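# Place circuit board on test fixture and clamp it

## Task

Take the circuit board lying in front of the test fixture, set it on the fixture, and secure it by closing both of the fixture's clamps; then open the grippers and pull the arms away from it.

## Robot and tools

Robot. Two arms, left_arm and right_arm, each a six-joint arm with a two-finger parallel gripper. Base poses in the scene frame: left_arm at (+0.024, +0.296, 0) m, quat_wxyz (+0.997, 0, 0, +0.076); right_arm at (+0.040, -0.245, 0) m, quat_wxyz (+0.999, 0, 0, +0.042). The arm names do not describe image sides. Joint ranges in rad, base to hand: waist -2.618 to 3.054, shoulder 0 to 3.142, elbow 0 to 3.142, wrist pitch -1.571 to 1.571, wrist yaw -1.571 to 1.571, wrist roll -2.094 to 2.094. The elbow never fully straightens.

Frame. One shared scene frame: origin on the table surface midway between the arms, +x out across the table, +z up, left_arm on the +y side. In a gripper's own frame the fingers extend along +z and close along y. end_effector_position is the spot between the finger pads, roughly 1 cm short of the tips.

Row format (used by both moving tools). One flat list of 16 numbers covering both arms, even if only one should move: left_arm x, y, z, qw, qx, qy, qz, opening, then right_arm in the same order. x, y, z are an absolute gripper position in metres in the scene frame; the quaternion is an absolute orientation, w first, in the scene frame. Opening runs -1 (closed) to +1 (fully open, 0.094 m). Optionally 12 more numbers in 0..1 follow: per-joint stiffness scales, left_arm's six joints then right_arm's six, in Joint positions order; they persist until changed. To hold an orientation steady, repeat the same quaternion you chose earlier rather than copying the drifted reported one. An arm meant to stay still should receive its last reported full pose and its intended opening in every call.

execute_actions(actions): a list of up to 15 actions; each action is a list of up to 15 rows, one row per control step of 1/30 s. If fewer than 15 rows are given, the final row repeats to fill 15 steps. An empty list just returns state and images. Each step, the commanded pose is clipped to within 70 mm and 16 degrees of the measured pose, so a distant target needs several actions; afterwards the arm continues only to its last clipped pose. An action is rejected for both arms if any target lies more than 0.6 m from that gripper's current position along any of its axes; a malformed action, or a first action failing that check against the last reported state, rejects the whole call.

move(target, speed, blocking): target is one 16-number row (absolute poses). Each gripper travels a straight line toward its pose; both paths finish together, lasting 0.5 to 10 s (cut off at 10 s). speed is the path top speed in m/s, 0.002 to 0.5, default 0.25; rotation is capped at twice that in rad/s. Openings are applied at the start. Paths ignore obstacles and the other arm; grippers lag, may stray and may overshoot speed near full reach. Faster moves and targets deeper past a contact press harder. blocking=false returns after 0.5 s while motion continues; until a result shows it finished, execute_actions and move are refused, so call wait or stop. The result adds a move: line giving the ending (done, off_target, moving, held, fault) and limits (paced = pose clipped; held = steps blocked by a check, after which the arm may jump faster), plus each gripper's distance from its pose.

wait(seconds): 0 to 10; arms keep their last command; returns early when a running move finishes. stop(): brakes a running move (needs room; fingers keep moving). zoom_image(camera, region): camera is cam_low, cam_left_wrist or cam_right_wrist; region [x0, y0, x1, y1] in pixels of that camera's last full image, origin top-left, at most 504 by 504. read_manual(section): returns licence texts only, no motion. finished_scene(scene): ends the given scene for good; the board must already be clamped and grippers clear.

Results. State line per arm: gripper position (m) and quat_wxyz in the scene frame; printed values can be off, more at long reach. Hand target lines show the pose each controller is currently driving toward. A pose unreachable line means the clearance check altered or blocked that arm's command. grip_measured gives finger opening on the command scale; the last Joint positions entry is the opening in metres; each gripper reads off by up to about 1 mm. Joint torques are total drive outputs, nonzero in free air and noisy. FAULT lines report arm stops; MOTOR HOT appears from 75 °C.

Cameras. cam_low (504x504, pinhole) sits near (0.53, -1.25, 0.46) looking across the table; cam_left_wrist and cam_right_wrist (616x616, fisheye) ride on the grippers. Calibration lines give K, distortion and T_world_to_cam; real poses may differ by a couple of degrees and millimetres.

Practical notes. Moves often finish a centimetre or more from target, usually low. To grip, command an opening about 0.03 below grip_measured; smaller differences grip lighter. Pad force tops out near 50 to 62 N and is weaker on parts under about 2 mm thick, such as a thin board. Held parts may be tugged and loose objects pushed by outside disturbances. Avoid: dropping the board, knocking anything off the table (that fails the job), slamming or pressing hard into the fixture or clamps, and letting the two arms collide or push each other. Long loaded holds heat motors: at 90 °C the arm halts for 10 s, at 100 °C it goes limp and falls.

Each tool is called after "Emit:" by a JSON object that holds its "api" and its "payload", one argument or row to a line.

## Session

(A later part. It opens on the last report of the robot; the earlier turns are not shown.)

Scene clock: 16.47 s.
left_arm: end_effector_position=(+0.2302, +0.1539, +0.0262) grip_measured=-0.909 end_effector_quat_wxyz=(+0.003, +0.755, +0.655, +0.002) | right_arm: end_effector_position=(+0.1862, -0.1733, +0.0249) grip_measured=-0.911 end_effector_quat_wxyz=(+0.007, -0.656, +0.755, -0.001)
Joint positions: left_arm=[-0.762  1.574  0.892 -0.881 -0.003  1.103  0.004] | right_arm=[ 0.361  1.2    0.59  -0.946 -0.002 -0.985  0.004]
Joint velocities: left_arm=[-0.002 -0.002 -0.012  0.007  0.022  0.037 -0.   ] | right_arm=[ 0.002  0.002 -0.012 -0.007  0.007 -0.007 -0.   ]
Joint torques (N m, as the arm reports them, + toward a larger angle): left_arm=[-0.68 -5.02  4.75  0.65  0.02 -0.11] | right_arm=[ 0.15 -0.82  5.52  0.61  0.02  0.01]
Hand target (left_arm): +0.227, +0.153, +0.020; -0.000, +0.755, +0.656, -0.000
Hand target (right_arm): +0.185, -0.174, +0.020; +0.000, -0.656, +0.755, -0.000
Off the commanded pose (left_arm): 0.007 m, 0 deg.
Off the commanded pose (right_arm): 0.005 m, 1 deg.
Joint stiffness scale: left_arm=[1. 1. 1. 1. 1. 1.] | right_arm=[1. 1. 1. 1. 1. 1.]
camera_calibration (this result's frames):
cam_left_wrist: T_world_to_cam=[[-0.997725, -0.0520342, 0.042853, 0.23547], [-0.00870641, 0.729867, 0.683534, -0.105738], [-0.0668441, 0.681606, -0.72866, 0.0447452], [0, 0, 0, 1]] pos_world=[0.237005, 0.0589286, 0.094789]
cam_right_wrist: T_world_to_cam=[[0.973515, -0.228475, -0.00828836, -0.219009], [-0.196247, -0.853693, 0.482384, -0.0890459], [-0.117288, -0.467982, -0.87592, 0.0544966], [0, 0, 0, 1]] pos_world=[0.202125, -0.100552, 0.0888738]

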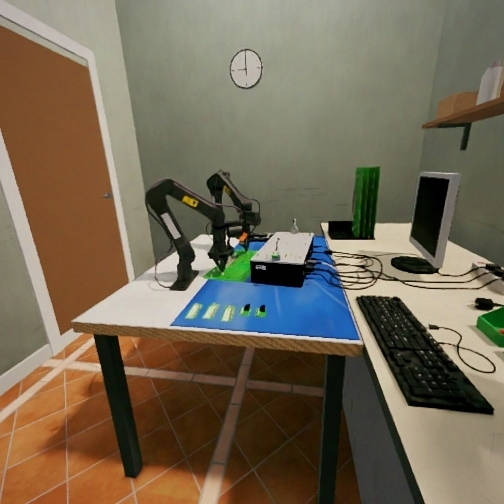

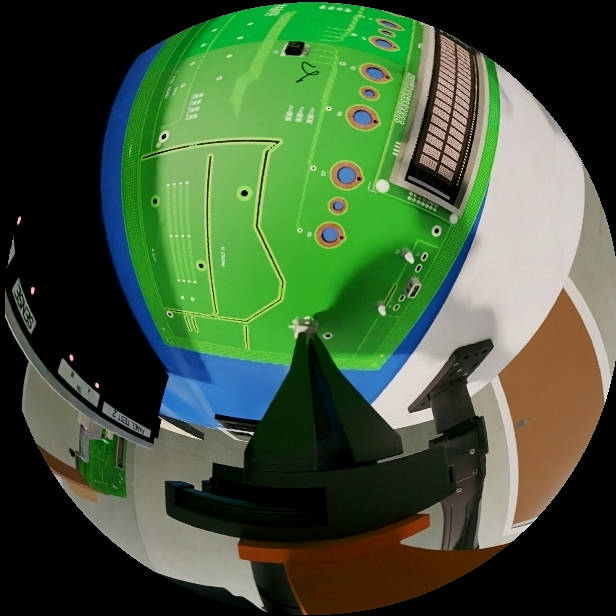

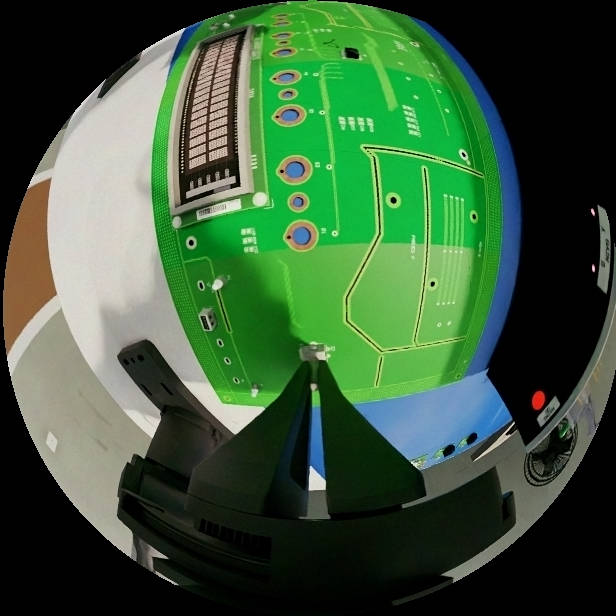

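Emit:
{"api": "move", "payload": {
  "target": [0.230,0.154,0.16,0,0.755,0.656,0,-0.95,0.186,-0.173,0.16,0,-0.656,0.755,0,-0.95],
  "speed": 0.08
}}

Emit:
{"api": "zoom_image", "payload": {
  "camera": "cam_low",
  "region": [185, 180, 335, 300]
}}

Scene clock: 18.63 s.
left_arm: end_effector_position=(+0.2322, +0.1521, +0.1478) grip_measured=-0.928 end_effector_quat_wxyz=(-0.008, +0.755, +0.655, -0.001) | right_arm: end_effector_position=(+0.1856, -0.1742, +0.1530) grip_measured=-0.932 end_effector_quat_wxyz=(-0.008, -0.656, +0.755, +0.002)
Joint positions: left_arm=[-0.762  1.516  1.331 -1.402 -0.002  1.103  0.003] | right_arm=[ 0.361  1.17   1.088 -1.504  0.001 -0.985  0.003]
Joint velocities: left_arm=[-0.007 -0.002 -0.017  0.007  0.022 -0.037  0.001] | right_arm=[ 0.002 -0.002 -0.027 -0.022 -0.051  0.037  0.   ]
Joint torques (N m, as the arm reports them, + toward a larger angle): left_arm=[ 0.18 -7.12  8.86  0.15 -0.02  0.02] | right_arm=[ 0.37 -2.43  8.91  0.25 -0.01  0.03]
Hand target (left_arm): +0.231, +0.153, +0.160; +0.000, +0.755, +0.656, +0.000
Hand target (right_arm): +0.187, -0.172, +0.160; +0.000, -0.656, +0.755, +0.000
Off the commanded pose (left_arm): 0.013 m, 1 deg.
Off the commanded pose (right_arm): 0.007 m, 1 deg.
Joint stiffness scale: left_arm=[1. 1. 1. 1. 1. 1.] | right_arm=[1. 1. 1. 1. 1. 1.]
move: off_target (left_arm)
camera_calibration (this result's frames):
cam_left_wrist: T_world_to_cam=[[-0.996678, -0.0526747, 0.0621145, 0.22916], [0.00501299, 0.721558, 0.692336, -0.190795], [-0.0812878, 0.690348, -0.718897, 0.135226], [0, 0, 0, 1]] pos_world=[0.240348, 0.0563882, 0.215074]
cam_right_wrist: T_world_to_cam=[[0.973036, -0.228757, -0.0295224, -0.21427], [-0.18379, -0.846292, 0.500012, -0.155325], [-0.139366, -0.481103, -0.865515, 0.166402], [0, 0, 0, 1]] pos_world=[0.203136, -0.10041, 0.215363]

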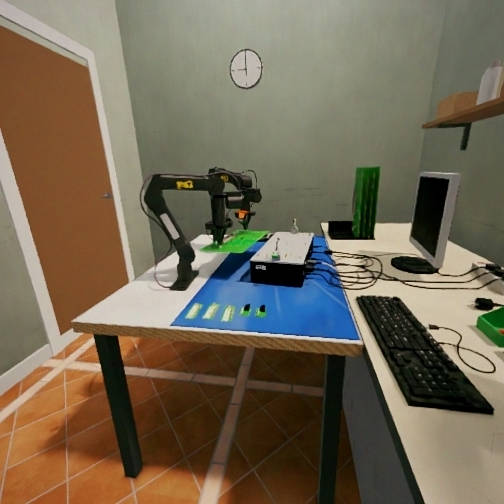

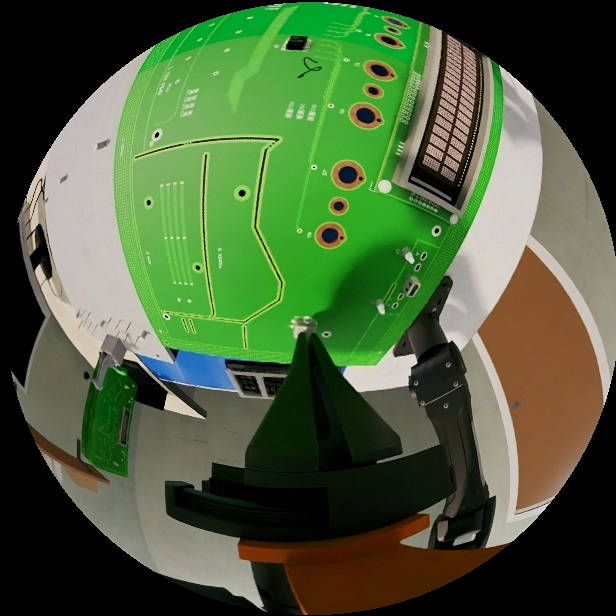

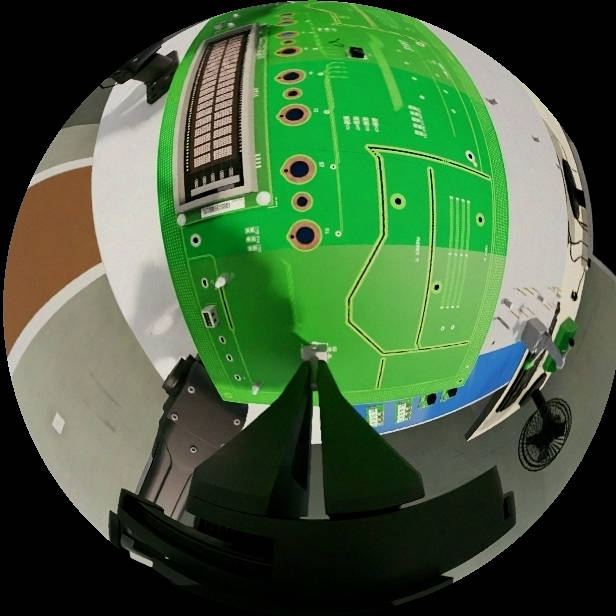

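Region (185, 180, 335, 300) of cam_low's 504x504 image, scaled by 3.360, with more detail than that image has; it fills the top 403 rows of this view, and the rest is white.

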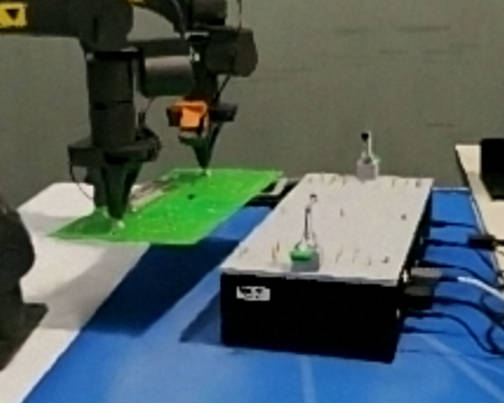

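Emit:
{"api": "move", "payload": {
  "target": [0.244,0.184,0.184,0,0.755,0.656,0,-0.97,0.20,-0.143,0.18,0,-0.656,0.755,0,-0.97],
  "speed": 0.06
}}

Emit:
{"api": "move", "payload": {
  "target": [0.364,0.168,0.184,0,0.755,0.656,0,-0.97,0.32,-0.159,0.18,0,-0.656,0.755,0,-0.97],
  "speed": 0.08
}}

Emit:
{"api": "zoom_image", "payload": {
  "camera": "cam_low",
  "region": [205, 180, 335, 290]
}}

Scene clock: 20.27 s.
left_arm: end_effector_position=(+0.2457, +0.1808, +0.1709) grip_measured=-0.928 end_effector_quat_wxyz=(-0.009, +0.753, +0.657, -0.004) | right_arm: end_effector_position=(+0.1987, -0.1452, +0.1743) grip_measured=-0.933 end_effector_quat_wxyz=(-0.003, -0.656, +0.754, +0.001)
Joint positions: left_arm=[-0.635  1.516  1.423 -1.497  0.001  1.224  0.003] | right_arm=[ 0.469  1.271  1.238 -1.543 -0.001 -0.879  0.003]
Joint velocities: left_arm=[-0.012 -0.007 -0.012 -0.007 -0.066 -0.037  0.001] | right_arm=[ 0.022  0.007 -0.002 -0.125 -0.022  0.007 -0.001]
Joint torques (N m, as the arm reports them, + toward a larger angle): left_arm=[ 0.62 -7.25  8.83  0.15 -0.03  0.12] | right_arm=[ 0.71 -2.43  8.94  0.27  0.03  0.04]
Hand target (left_arm): +0.244, +0.183, +0.184; +0.001, +0.755, +0.656, -0.001
Hand target (right_arm): +0.201, -0.143, +0.180; +0.000, -0.656, +0.755, -0.001
Off the commanded pose (left_arm): 0.014 m, 1 deg.
Off the commanded pose (right_arm): 0.006 m, 0 deg.
Joint stiffness scale: left_arm=[1. 1. 1. 1. 1. 1.] | right_arm=[1. 1. 1. 1. 1. 1.]
move: off_target (left_arm)
camera_calibration (this result's frames):
cam_left_wrist: T_world_to_cam=[[-0.995967, -0.0586564, 0.0678843, 0.242622], [0.00445303, 0.723409, 0.690405, -0.227366], [-0.0896048, 0.687923, -0.720231, 0.13586], [0, 0, 0, 1]] pos_world=[0.25483, 0.0852483, 0.238355]
cam_right_wrist: T_world_to_cam=[[0.973688, -0.22678, -0.0224108, -0.220832], [-0.186407, -0.849175, 0.494121, -0.137976], [-0.131087, -0.476942, -0.869104, 0.200162], [0, 0, 0, 1]] pos_world=[0.215541, -0.07178, 0.237189]

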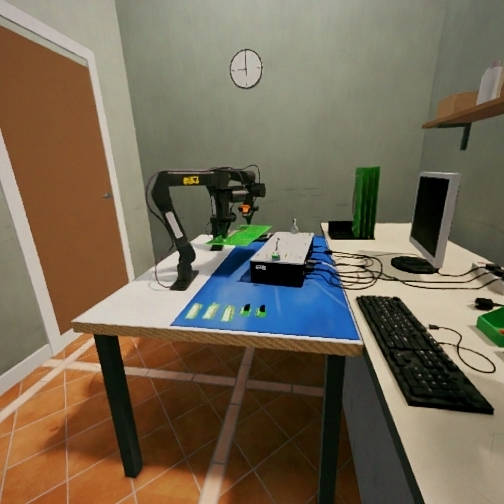

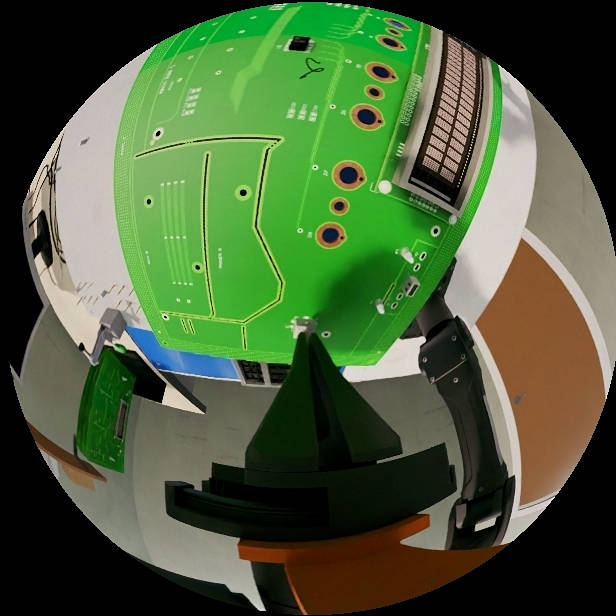

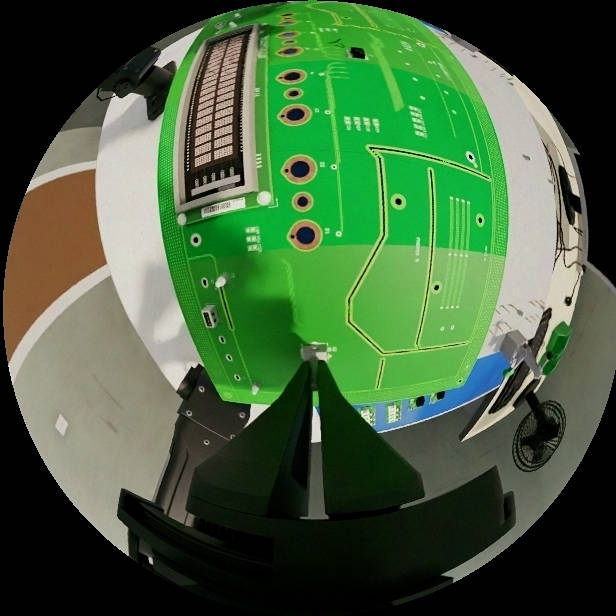

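Scene clock: 22.10 s.
left_arm: end_effector_position=(+0.3619, +0.1665, +0.1734) grip_measured=-0.928 end_effector_quat_wxyz=(+0.002, +0.754, +0.657, +0.002) | right_arm: end_effector_position=(+0.3139, -0.1595, +0.1731) grip_measured=-0.933 end_effector_quat_wxyz=(-0.010, -0.654, +0.757, +0.006)
Joint positions: left_arm=[-0.521  1.94   1.928 -1.554 -0.001  1.338  0.003] | right_arm=[ 0.211  1.661  1.58  -1.513 -0.004 -1.129  0.003]
Joint velocities: left_arm=[-0.002 -0.017 -0.017 -0.037 -0.022  0.037  0.   ] | right_arm=[-0.002 -0.022 -0.002 -0.066 -0.007 -0.051 -0.001]
Joint torques (N m, as the arm reports them, + toward a larger angle): left_arm=[ 0.54 -9.97  8.98  0.32  0.02  0.13] | right_arm=[-0.51 -6.67  8.89  0.3   0.   -0.05]
Hand target (left_arm): +0.364, +0.167, +0.183; +0.011, +0.755, +0.656, +0.005
Hand target (right_arm): +0.319, -0.160, +0.179; -0.000, -0.656, +0.755, +0.002
Off the commanded pose (left_arm): 0.011 m, 0 deg.
Off the commanded pose (right_arm): 0.009 m, 1 deg.
Joint stiffness scale: left_arm=[1. 1. 1. 1. 1. 1.] | right_arm=[1. 1. 1. 1. 1. 1.]
joint sent to its limit (left arm) — the command would take joint 4 (wrist pitch) past its lower limit, so that joint was sent only as far as its limit.
move: off_target (left_arm)
camera_calibration (this result's frames):
cam_left_wrist: T_world_to_cam=[[-0.99727, -0.0577648, 0.0459918, 0.36152], [-0.0106957, 0.729319, 0.68409, -0.213773], [-0.073059, 0.681731, -0.727946, 0.15432], [0, 0, 0, 1]] pos_world=[0.369521, 0.0715873, 0.24195]
cam_right_wrist: T_world_to_cam=[[0.971354, -0.234286, -0.0397713, -0.333726], [-0.183967, -0.847306, 0.498226, -0.129204], [-0.150426, -0.476637, -0.866135, 0.213028], [0, 0, 0, 1]] pos_world=[0.332442, -0.0861257, 0.235611]

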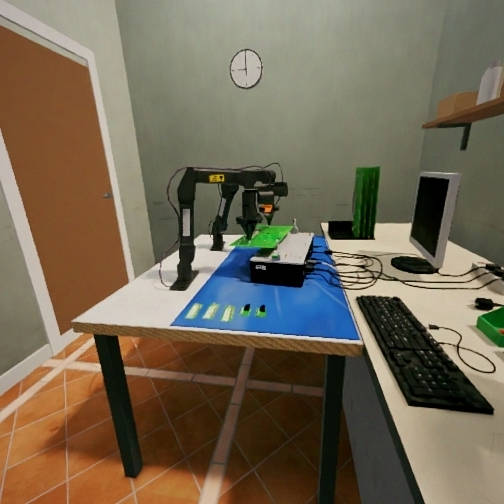

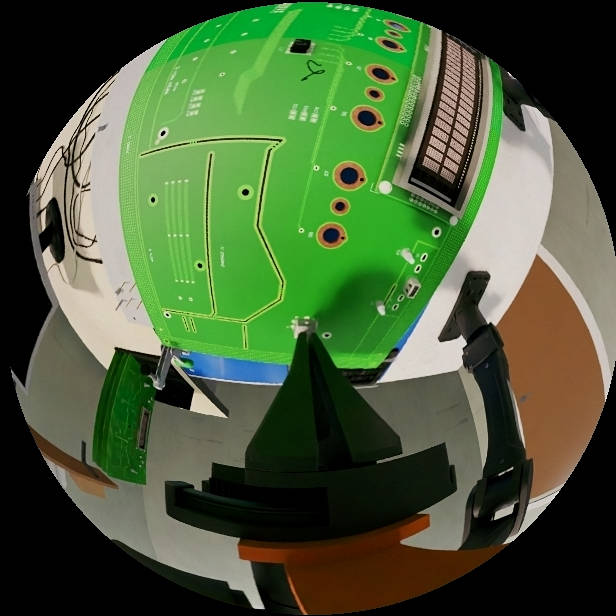

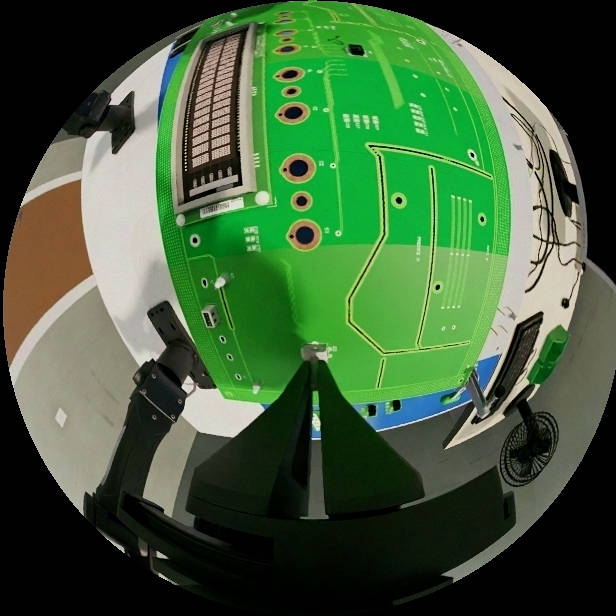

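Region (205, 180, 335, 290) of cam_low's 504x504 image, scaled by 3.877, with more detail than that image has; it fills the top 426 rows of this view, and the rest is white.

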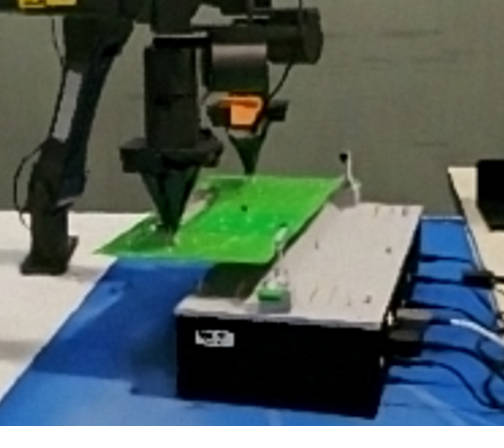

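Emit:
{"api": "move", "payload": {
  "target": [0.39,0.164,0.158,0,0.755,0.656,0,-0.97,0.346,-0.163,0.160,0,-0.656,0.755,0,-0.97],
  "speed": 0.03
}}

Emit:
{"api": "zoom_image", "payload": {
  "camera": "cam_low",
  "region": [225, 200, 325, 280]
}}

Scene clock: 23.87 s.
left_arm: end_effector_position=(+0.3820, +0.1656, +0.1493) grip_measured=-0.928 end_effector_quat_wxyz=(-0.018, +0.754, +0.657, -0.007) | right_arm: end_effector_position=(+0.3229, -0.1585, +0.1588) grip_measured=-0.935 end_effector_quat_wxyz=(-0.023, -0.656, +0.754, +0.027)
Joint positions: left_arm=[-0.506  2.054  1.993 -1.548 -0.004  1.355  0.003] | right_arm=[ 0.191  1.728  1.596 -1.504 -0.029 -1.159  0.003]
Joint velocities: left_arm=[ 0.002  0.012 -0.007  0.081  0.066  0.037 -0.001] | right_arm=[ 0.002  0.007 -0.002  0.007 -0.037  0.022 -0.   ]
Joint torques (N m, as the arm reports them, + toward a larger angle): left_arm=[  0.41 -10.94   8.64   0.41   0.     0.1 ] | right_arm=[-1.51 -6.3   8.92  0.84  0.32 -0.12]
Hand target (left_arm): +0.390, +0.164, +0.158; +0.000, +0.755, +0.656, +0.000
Hand target (right_arm): +0.345, -0.163, +0.160; -0.001, -0.655, +0.755, +0.000
Off the commanded pose (left_arm): 0.012 m, 2 deg.
Off the commanded pose (right_arm): 0.024 m, 4 deg.
Joint stiffness scale: left_arm=[1. 1. 1. 1. 1. 1.] | right_arm=[1. 1. 1. 1. 1. 1.]
move: off_target (left_arm, right_arm)
camera_calibration (this result's frames):
cam_left_wrist: T_world_to_cam=[[-0.994828, -0.0573432, 0.0838445, 0.375973], [0.0173912, 0.717078, 0.696776, -0.206915], [-0.100078, 0.69463, -0.712372, 0.144705], [0, 0, 0, 1]] pos_world=[0.392109, 0.0694172, 0.215734]
cam_right_wrist: T_world_to_cam=[[0.970294, -0.225247, -0.0882816, -0.333341], [-0.153574, -0.855419, 0.494645, -0.130143], [-0.186935, -0.466393, -0.8646, 0.215704], [0, 0, 0, 1]] pos_world=[0.343774, -0.0858076, 0.221444]

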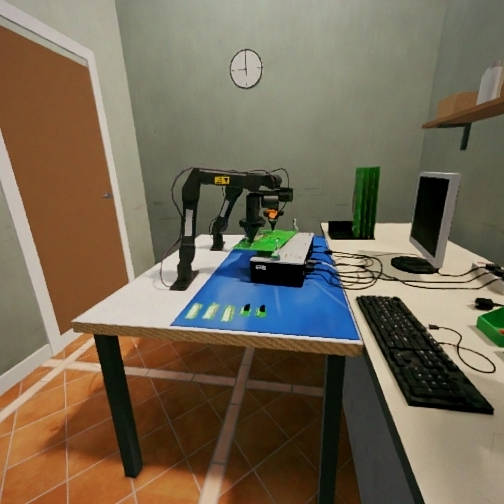

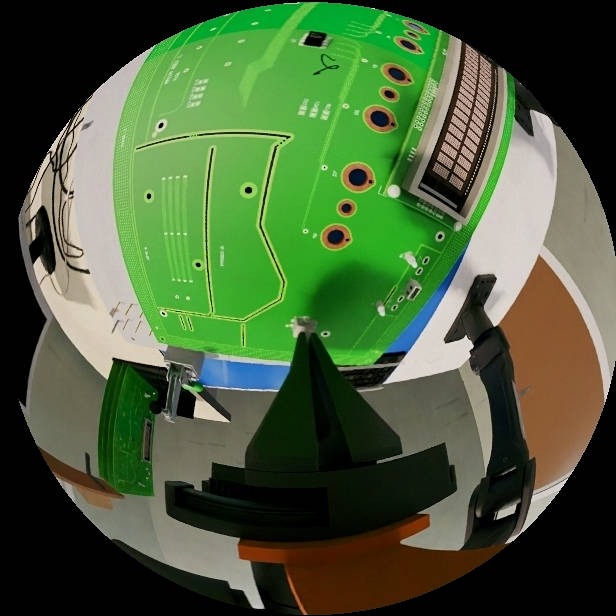

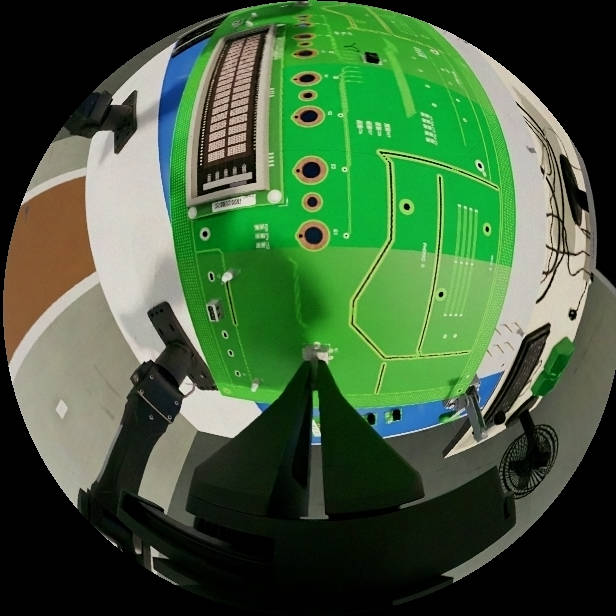

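Region (225, 200, 325, 280) of cam_low's 504x504 image, scaled by 5.040, with more detail than that image has; it fills the top 403 rows of this view, and the rest is white.

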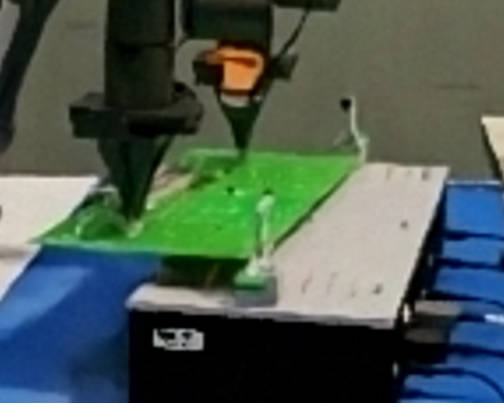

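Emit:
{"api": "move", "payload": {
  "target": [0.355,0.183,0.172,0,0.755,0.656,0,-0.97,0.315,-0.144,0.168,0,-0.656,0.755,0,-0.97],
  "speed": 0.03
}}

Emit:
{"api": "zoom_image", "payload": {
  "camera": "cam_right_wrist",
  "region": [420, 300, 560, 440]
}}

Emit:
{"api": "zoom_image", "payload": {
  "camera": "cam_left_wrist",
  "region": [90, 270, 230, 410]
}}

Scene clock: 25.53 s.
left_arm: end_effector_position=(+0.3611, +0.1774, +0.1625) grip_measured=-0.928 end_effector_quat_wxyz=(-0.005, +0.755, +0.655, -0.002) | right_arm: end_effector_position=(+0.3128, -0.1484, +0.1615) grip_measured=-0.935 end_effector_quat_wxyz=(-0.022, -0.654, +0.756, +0.008)
Joint positions: left_arm=[-0.494  1.926  1.864 -1.518 -0.002  1.371  0.003] | right_arm=[ 0.252  1.688  1.562 -1.493  0.002 -1.089  0.003]
Joint velocities: left_arm=[-0.017 -0.007 -0.002  0.022  0.037 -0.066 -0.001] | right_arm=[-0.012  0.012 -0.012  0.081  0.051 -0.007 -0.   ]
Joint torques (N m, as the arm reports them, + toward a larger angle): left_arm=[  0.85 -12.62   5.65   0.27   0.01   0.12] | right_arm=[ 0.89 -9.81  6.19  0.58 -0.01  0.05]
Hand target (left_arm): +0.355, +0.183, +0.172; +0.000, +0.755, +0.656, -0.000
Hand target (right_arm): +0.315, -0.144, +0.168; -0.000, -0.656, +0.755, -0.000
Off the commanded pose (left_arm): 0.013 m, 1 deg.
Off the commanded pose (right_arm): 0.008 m, 3 deg.
Joint stiffness scale: left_arm=[1. 1. 1. 1. 1. 1.] | right_arm=[1. 1. 1. 1. 1. 1.]
move: off_target (left_arm, right_arm)
camera_calibration (this result's frames):
cam_left_wrist: T_world_to_cam=[[-0.996903, -0.0523484, 0.0586805, 0.358647], [0.00241137, 0.72552, 0.688197, -0.218914], [-0.0785998, 0.686207, -0.723147, 0.139294], [0, 0, 0, 1]] pos_world=[0.369013, 0.0820165, 0.230341]
cam_right_wrist: T_world_to_cam=[[0.970659, -0.233652, -0.0568155, -0.327483], [-0.172173, -0.840268, 0.514107, -0.119471], [-0.167862, -0.48924, -0.855842, 0.210042], [0, 0, 0, 1]] pos_world=[0.332563, -0.0741436, 0.222577]

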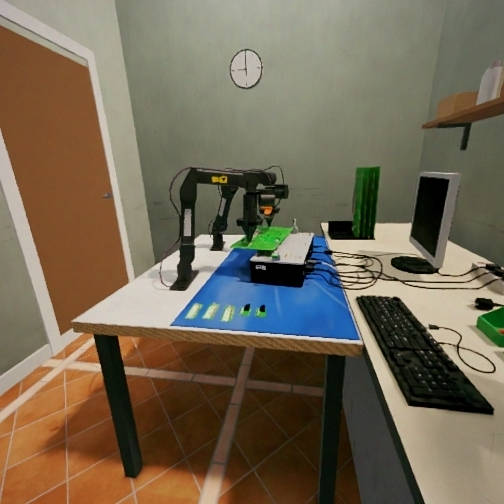

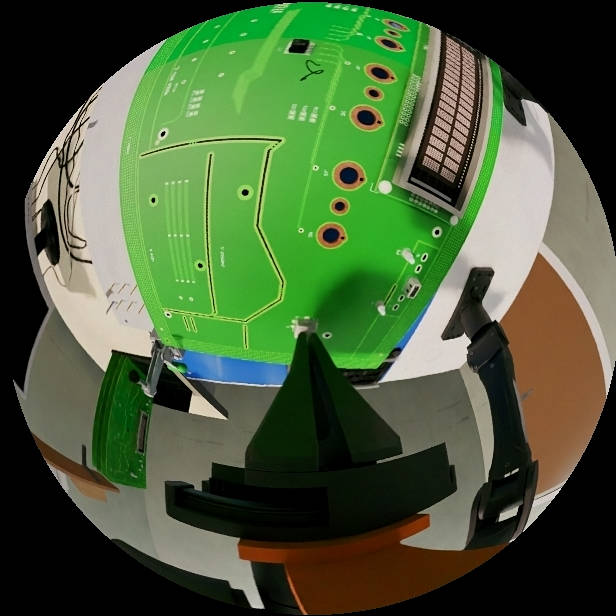

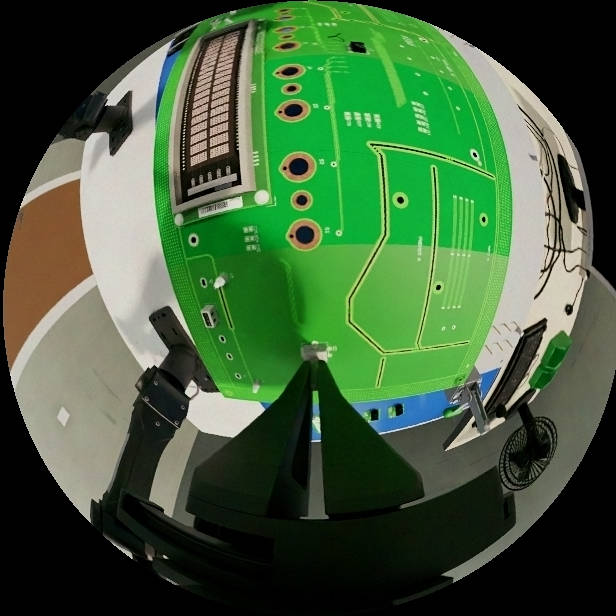

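Region (420, 300, 560, 440) of cam_right_wrist's 616x616 image, scaled by 3.600, with more detail than that image has.

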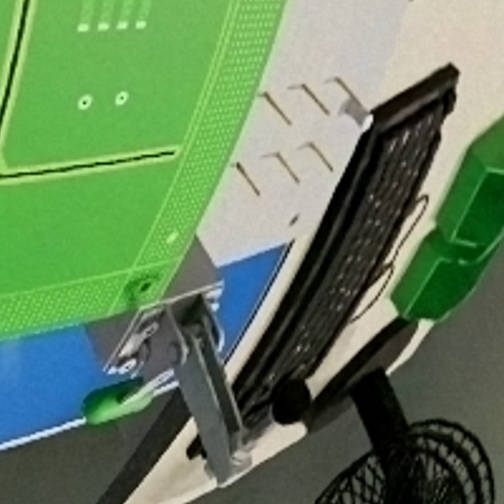

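Region (90, 270, 230, 410) of cam_left_wrist's 616x616 image, scaled by 3.600, with more detail than that image has.

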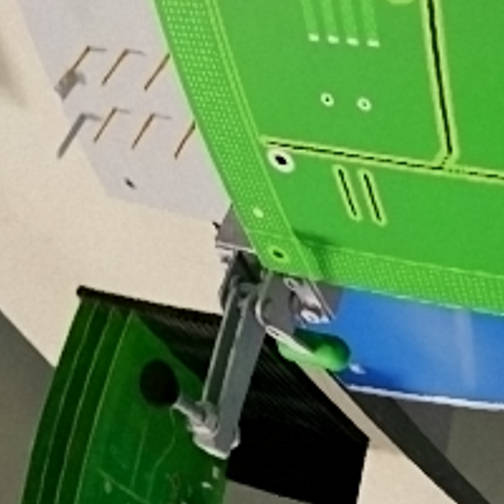

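Emit:
{"api": "move", "payload": {
  "target": [0.228,0.165,0.175,0,0.755,0.656,0,-0.97,0.184,-0.162,0.17,0,-0.656,0.755,0,-0.97],
  "speed": 0.12
}}

Emit:
{"api": "move", "payload": {
  "target": [0.228,0.165,0.03,0,0.755,0.656,0,-0.97,0.184,-0.162,0.03,0,-0.656,0.755,0,-0.97],
  "speed": 0.1
}}

Scene clock: 27.40 s.
left_arm: end_effector_position=(+0.2337, +0.1652, +0.1727) grip_measured=-0.928 end_effector_quat_wxyz=(-0.005, +0.757, +0.653, +0.003) | right_arm: end_effector_position=(+0.1864, -0.1606, +0.1687) grip_measured=-0.935 end_effector_quat_wxyz=(-0.007, -0.656, +0.755, +0.003)
Joint positions: left_arm=[-0.72   1.495  1.411 -1.494 -0.008  1.151  0.003] | right_arm=[ 0.427  1.208  1.174 -1.553 -0.003 -0.918  0.003]
Joint velocities: left_arm=[-0.017  0.007  0.002 -0.037  0.022 -0.007  0.002] | right_arm=[ 0.002 -0.002 -0.002 -0.11   0.022 -0.022  0.001]
Joint torques (N m, as the arm reports them, + toward a larger angle): left_arm=[-0.62 -7.3   5.7   0.36  0.02 -0.14] | right_arm=[ 0.79 -4.32  6.2   0.38  0.07  0.05]
Hand target (left_arm): +0.228, +0.166, +0.175; -0.002, +0.755, +0.656, +0.001
Hand target (right_arm): +0.184, -0.161, +0.171; +0.000, -0.656, +0.755, -0.002
Off the commanded pose (left_arm): 0.006 m, 1 deg.
Off the commanded pose (right_arm): 0.003 m, 1 deg.
Joint stiffness scale: left_arm=[1. 1. 1. 1. 1. 1.] | right_arm=[1. 1. 1. 1. 1. 1.]
move: done
camera_calibration (this result's frames):
cam_left_wrist: T_world_to_cam=[[-0.99753, -0.0469053, 0.0522782, 0.230739], [0.00236322, 0.721485, 0.692427, -0.216825], [-0.0701964, 0.69084, -0.719592, 0.141677], [0, 0, 0, 1]] pos_world=[0.240627, 0.0693826, 0.240022]
cam_right_wrist: T_world_to_cam=[[0.972885, -0.22911, -0.0316703, -0.211147], [-0.183317, -0.84733, 0.498425, -0.151586], [-0.141029, -0.479104, -0.866354, 0.187458], [0, 0, 0, 1]] pos_world=[0.20407, -0.0870075, 0.231272]

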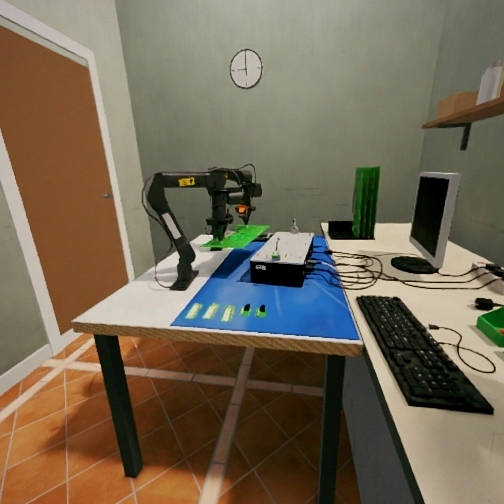

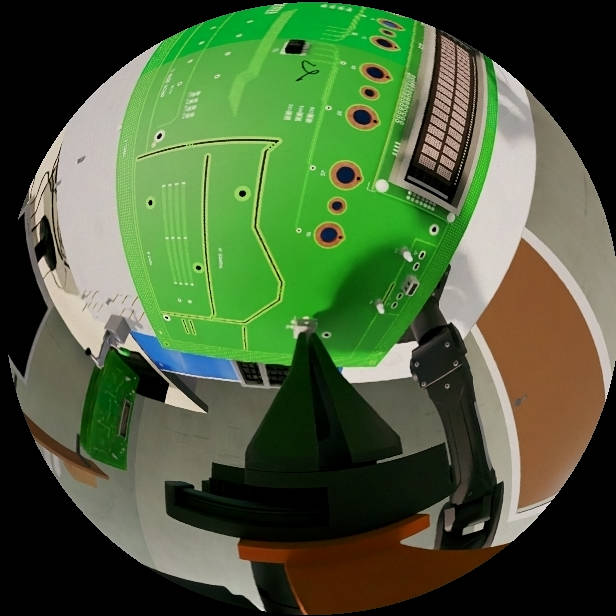

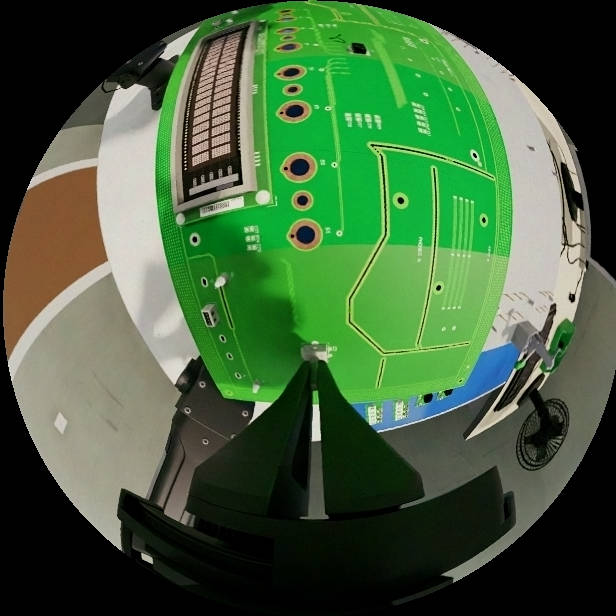

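Scene clock: 29.33 s.
left_arm: end_effector_position=(+0.2276, +0.1646, +0.0324) grip_measured=-0.928 end_effector_quat_wxyz=(+0.003, +0.758, +0.652, -0.003) | right_arm: end_effector_position=(+0.1810, -0.1621, +0.0322) grip_measured=-0.935 end_effector_quat_wxyz=(+0.001, -0.656, +0.755, +0.005)
Joint positions: left_arm=[-0.724  1.535  0.881 -0.912  0.007  1.148  0.003] | right_arm=[ 0.427  1.208  0.625 -0.989 -0.011 -0.918  0.003]
Joint velocities: left_arm=[ 0.002 -0.002  0.007  0.022 -0.022  0.051  0.   ] | right_arm=[-0.017 -0.012  0.037 -0.037  0.022 -0.007 -0.001]
Joint torques (N m, as the arm reports them, + toward a larger angle): left_arm=[-0.25 -5.34  5.46  0.53 -0.09 -0.13] | right_arm=[ 0.27 -1.75  6.03  0.51  0.13  0.02]
Hand target (left_arm): +0.226, +0.166, +0.030; -0.000, +0.755, +0.656, -0.000
Hand target (right_arm): +0.183, -0.163, +0.030; +0.000, -0.656, +0.755, +0.000
Off the commanded pose (left_arm): 0.002 m, 1 deg.
Off the commanded pose (right_arm): 0.004 m, 1 deg.
Joint stiffness scale: left_arm=[1. 1. 1. 1. 1. 1.] | right_arm=[1. 1. 1. 1. 1. 1.]
move: done
camera_calibration (this result's frames):
cam_left_wrist: T_world_to_cam=[[-0.997699, -0.044429, 0.0512115, 0.231648], [0.00213014, 0.734441, 0.67867, -0.120913], [-0.0677644, 0.677217, -0.732656, 0.0428511], [0, 0, 0, 1]] pos_world=[0.234276, 0.0700757, 0.101592]
cam_right_wrist: T_world_to_cam=[[0.973144, -0.228768, -0.0255969, -0.210678], [-0.188073, -0.854261, 0.48463, -0.085643], [-0.132734, -0.466801, -0.874345, 0.0684231], [0, 0, 0, 1]] pos_world=[0.197995, -0.0894178, 0.0959378]

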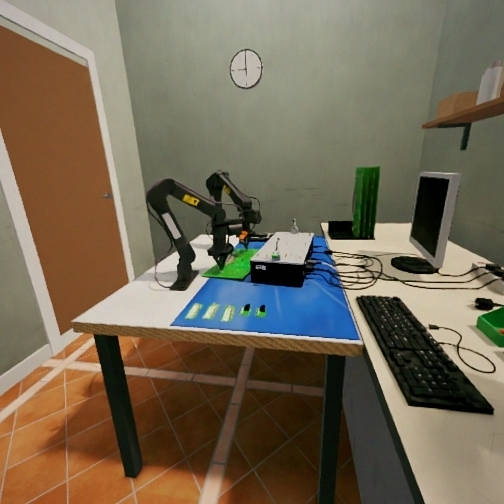

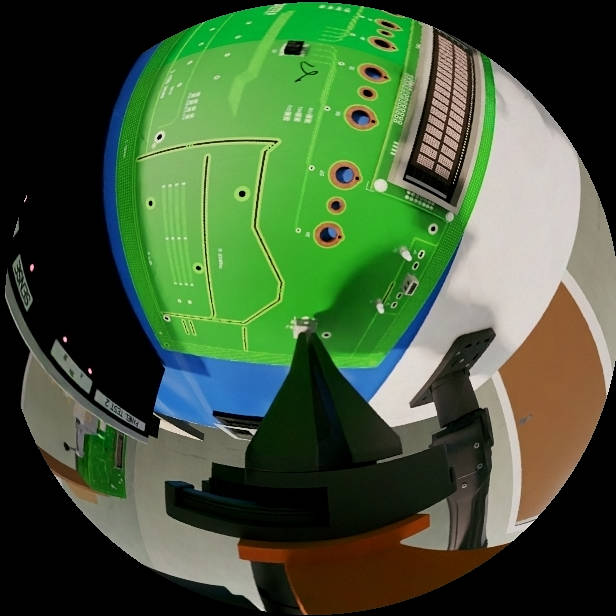

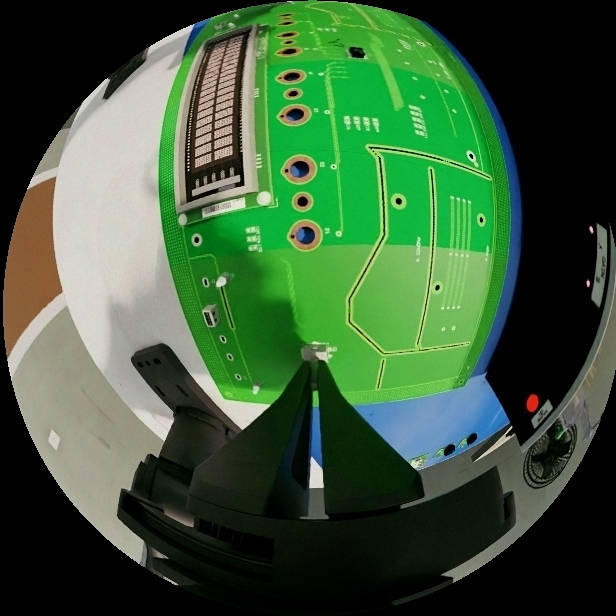

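Emit:
{"api": "execute_actions", "payload": {
  "actions": [
    [[0.228,0.165,0.027,0,0.755,0.656,0,-0.97,0.184,-0.162,0.027,0,-0.656,0.755,0,-0.97],[0.228,0.165,0.027,0,0.755,0.656,0,-0.97,0.184,-0.162,0.027,0,-0.656,0.755,0,-0.97],[0.228,0.165,0.026,0,0.755,0.656,0,-0.97,0.184,-0.162,0.026,0,-0.656,0.755,0,-0.97],[0.228,0.165,0.025,0,0.755,0.656,0,-0.97,0.184,-0.162,0.025,0,-0.656,0.755,0,-0.97],[0.228,0.165,0.024,0,0.755,0.656,0,-0.97,0.184,-0.162,0.024,0,-0.656,0.755,0,-0.97],[0.228,0.165,0.023,0,0.755,0.656,0,-0.97,0.184,-0.162,0.022,0,-0.656,0.755,0,-0.97]],
    [[0.228,0.165,0.023,0,0.755,0.656,0,-0.3,0.184,-0.162,0.022,0,-0.656,0.755,0,-0.97]]
  ]
}}

Emit:
{"api": "move", "payload": {
  "target": [0.228,0.166,0.03,0.1294,0.1294,0.9829,-0.017,-0.3,0.184,-0.162,0.022,0,-0.656,0.755,0,-0.97],
  "speed": 0.3
}}

Emit:
{"api": "zoom_image", "payload": {
  "camera": "cam_left_wrist",
  "region": [250, 290, 370, 410]
}}

Emit:
{"api": "zoom_image", "payload": {
  "camera": "cam_low",
  "region": [195, 220, 275, 290]
}}

Scene clock: 30.57 s.
left_arm: end_effector_position=(+0.2301, +0.1641, +0.0272) grip_measured=-0.302 end_effector_quat_wxyz=(+0.004, +0.757, +0.653, +0.000) | right_arm: end_effector_position=(+0.1817, -0.1625, +0.0253) grip_measured=-0.935 end_effector_quat_wxyz=(-0.001, -0.656, +0.755, +0.004)
Joint positions: left_arm=[-0.724  1.551  0.873 -0.885  0.002  1.146  0.033] | right_arm=[ 0.427  1.226  0.607 -0.956 -0.007 -0.918  0.003]
Joint velocities: left_arm=[-0.007 -0.017  0.017 -0.007 -0.051  0.037  0.001] | right_arm=[ 0.002 -0.007 -0.007  0.051  0.037 -0.007  0.001]
Joint torques (N m, as the arm reports them, + toward a larger angle): left_arm=[-0.26 -5.11  5.1   0.58 -0.04 -0.11] | right_arm=[ 0.27 -1.58  5.71  0.67  0.07  0.02]
Hand target (left_arm): +0.228, +0.165, +0.023; -0.000, +0.755, +0.656, +0.000
Hand target (right_arm): +0.184, -0.162, +0.022; +0.000, -0.656, +0.755, +0.000
Off the commanded pose (left_arm): 0.005 m, 1 deg.
Off the commanded pose (right_arm): 0.004 m, 0 deg.
Joint stiffness scale: left_arm=[1. 1. 1. 1. 1. 1.] | right_arm=[1. 1. 1. 1. 1. 1.]
camera_calibration (this result's frames):
cam_left_wrist: T_world_to_cam=[[-0.997875, -0.0465003, 0.0456504, 0.234919], [-0.00299217, 0.732514, 0.680745, -0.115578], [-0.0650945, 0.679162, -0.731096, 0.0385336], [0, 0, 0, 1]] pos_world=[0.236582, 0.069416, 0.0961271]
cam_right_wrist: T_world_to_cam=[[0.973118, -0.228887, -0.0255453, -0.211663], [-0.187518, -0.851825, 0.489112, -0.082307], [-0.133711, -0.471174, -0.871847, 0.061735], [0, 0, 0, 1]] pos_world=[0.198794, -0.0894701, 0.0886738]

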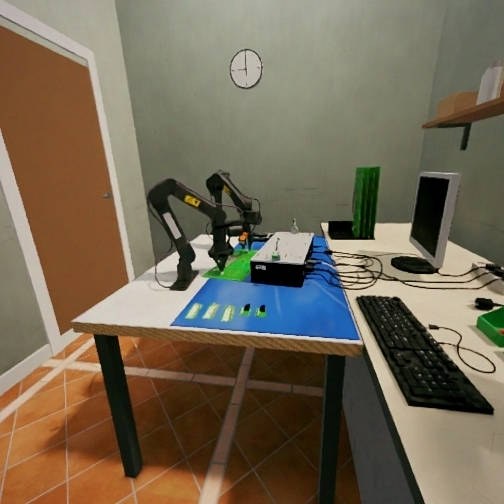

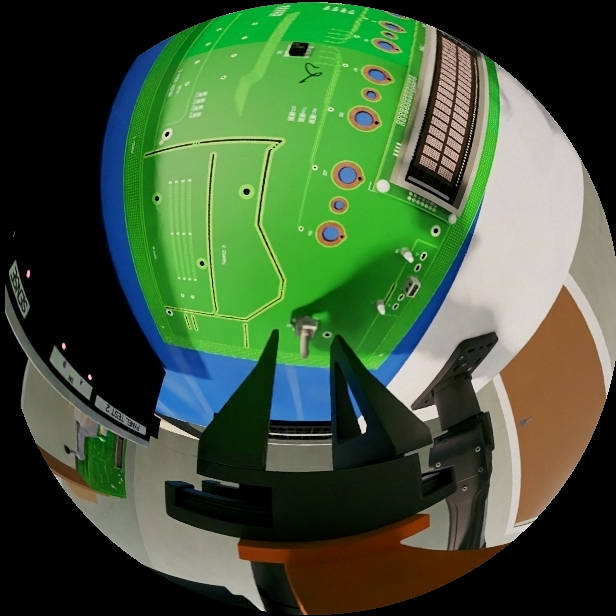

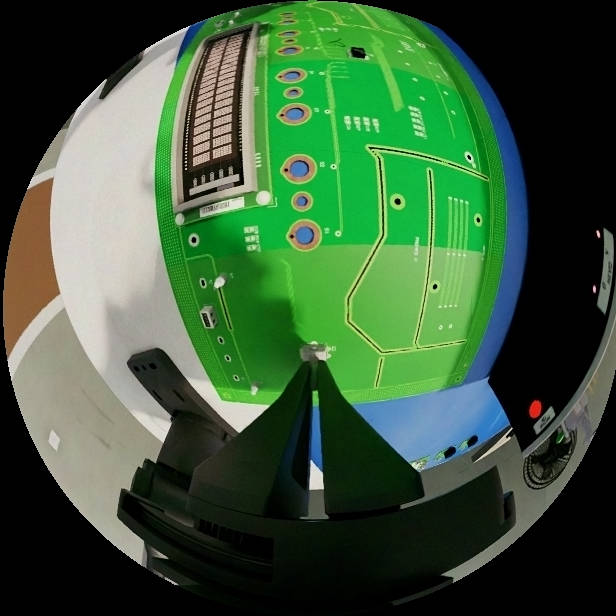

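Scene clock: 33.67 s.
left_arm: end_effector_position=(+0.2280, +0.1658, +0.0281) grip_measured=-0.302 end_effector_quat_wxyz=(+0.118, +0.135, +0.984, -0.017) | right_arm: end_effector_position=(+0.1817, -0.1625, +0.0253) grip_measured=-0.935 end_effector_quat_wxyz=(-0.001, -0.656, +0.755, +0.004)
Joint positions: left_arm=[-0.785  1.331  0.66  -0.675 -0.082 -0.351  0.033] | right_arm=[ 0.427  1.226  0.607 -0.956 -0.007 -0.918  0.003]
Joint velocities: left_arm=[ 0.012  0.032 -0.022 -0.066 -0.007 -0.051 -0.001] | right_arm=[-0.002 -0.002 -0.007 -0.037  0.022 -0.037 -0.   ]
Joint torques (N m, as the arm reports them, + toward a larger angle): left_arm=[-0.7  -5.56  5.29  1.02 -0.2  -0.13] | right_arm=[ 0.26 -1.57  5.7   0.66  0.07  0.03]
Hand target (left_arm): +0.228, +0.166, +0.029; +0.129, +0.131, +0.983, -0.017
Hand target (right_arm): +0.184, -0.162, +0.022; +0.000, -0.656, +0.755, -0.000
Off the commanded pose (left_arm): 0.002 m, 1 deg.
Off the commanded pose (right_arm): 0.004 m, 0 deg.
Joint stiffness scale: left_arm=[1. 1. 1. 1. 1. 1.] | right_arm=[1. 1. 1. 1. 1. 1.]
move: done
camera_calibration (this result's frames):
cam_left_wrist: T_world_to_cam=[[-0.095196, -0.990795, 0.096246, 0.182204], [-0.859254, 0.130603, 0.494596, 0.182791], [-0.502613, -0.0356163, -0.863778, 0.259939], [0, 0, 0, 1]] pos_world=[0.305057, 0.165912, 0.116585]
cam_right_wrist: T_world_to_cam=[[0.973118, -0.228887, -0.0255453, -0.211663], [-0.187518, -0.851825, 0.489112, -0.082307], [-0.133711, -0.471174, -0.871847, 0.061735], [0, 0, 0, 1]] pos_world=[0.198794, -0.0894701, 0.0886738]

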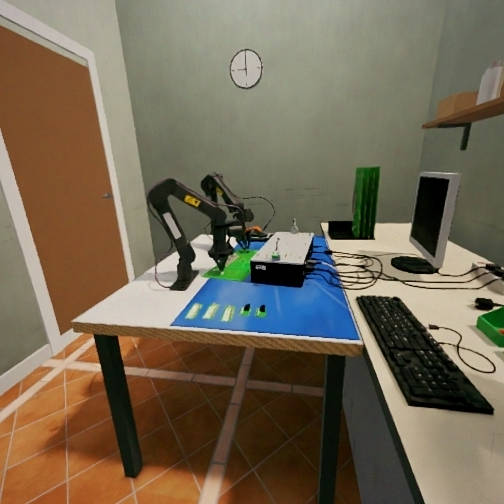

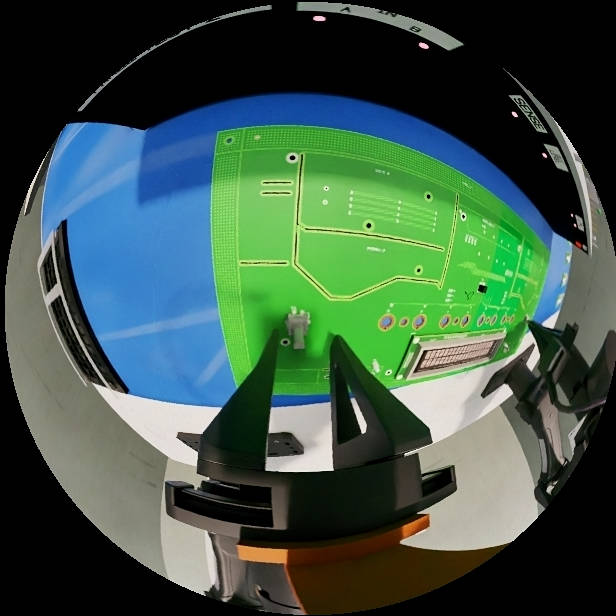

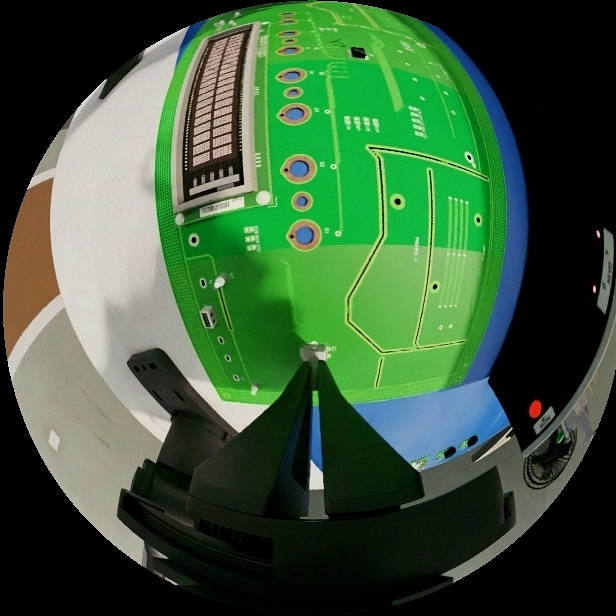

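Region (250, 290, 370, 410) of cam_left_wrist's 616x616 image, scaled by 4.200, with more detail than that image has.

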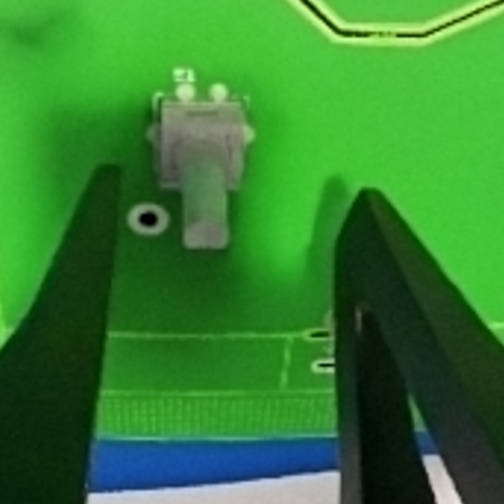

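Region (195, 220, 275, 290) of cam_low's 504x504 image, scaled by 6.300, with more detail than that image has; it fills the top 441 rows of this view, and the rest is white.

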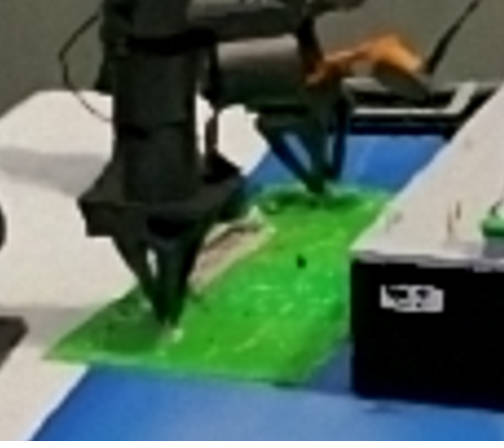

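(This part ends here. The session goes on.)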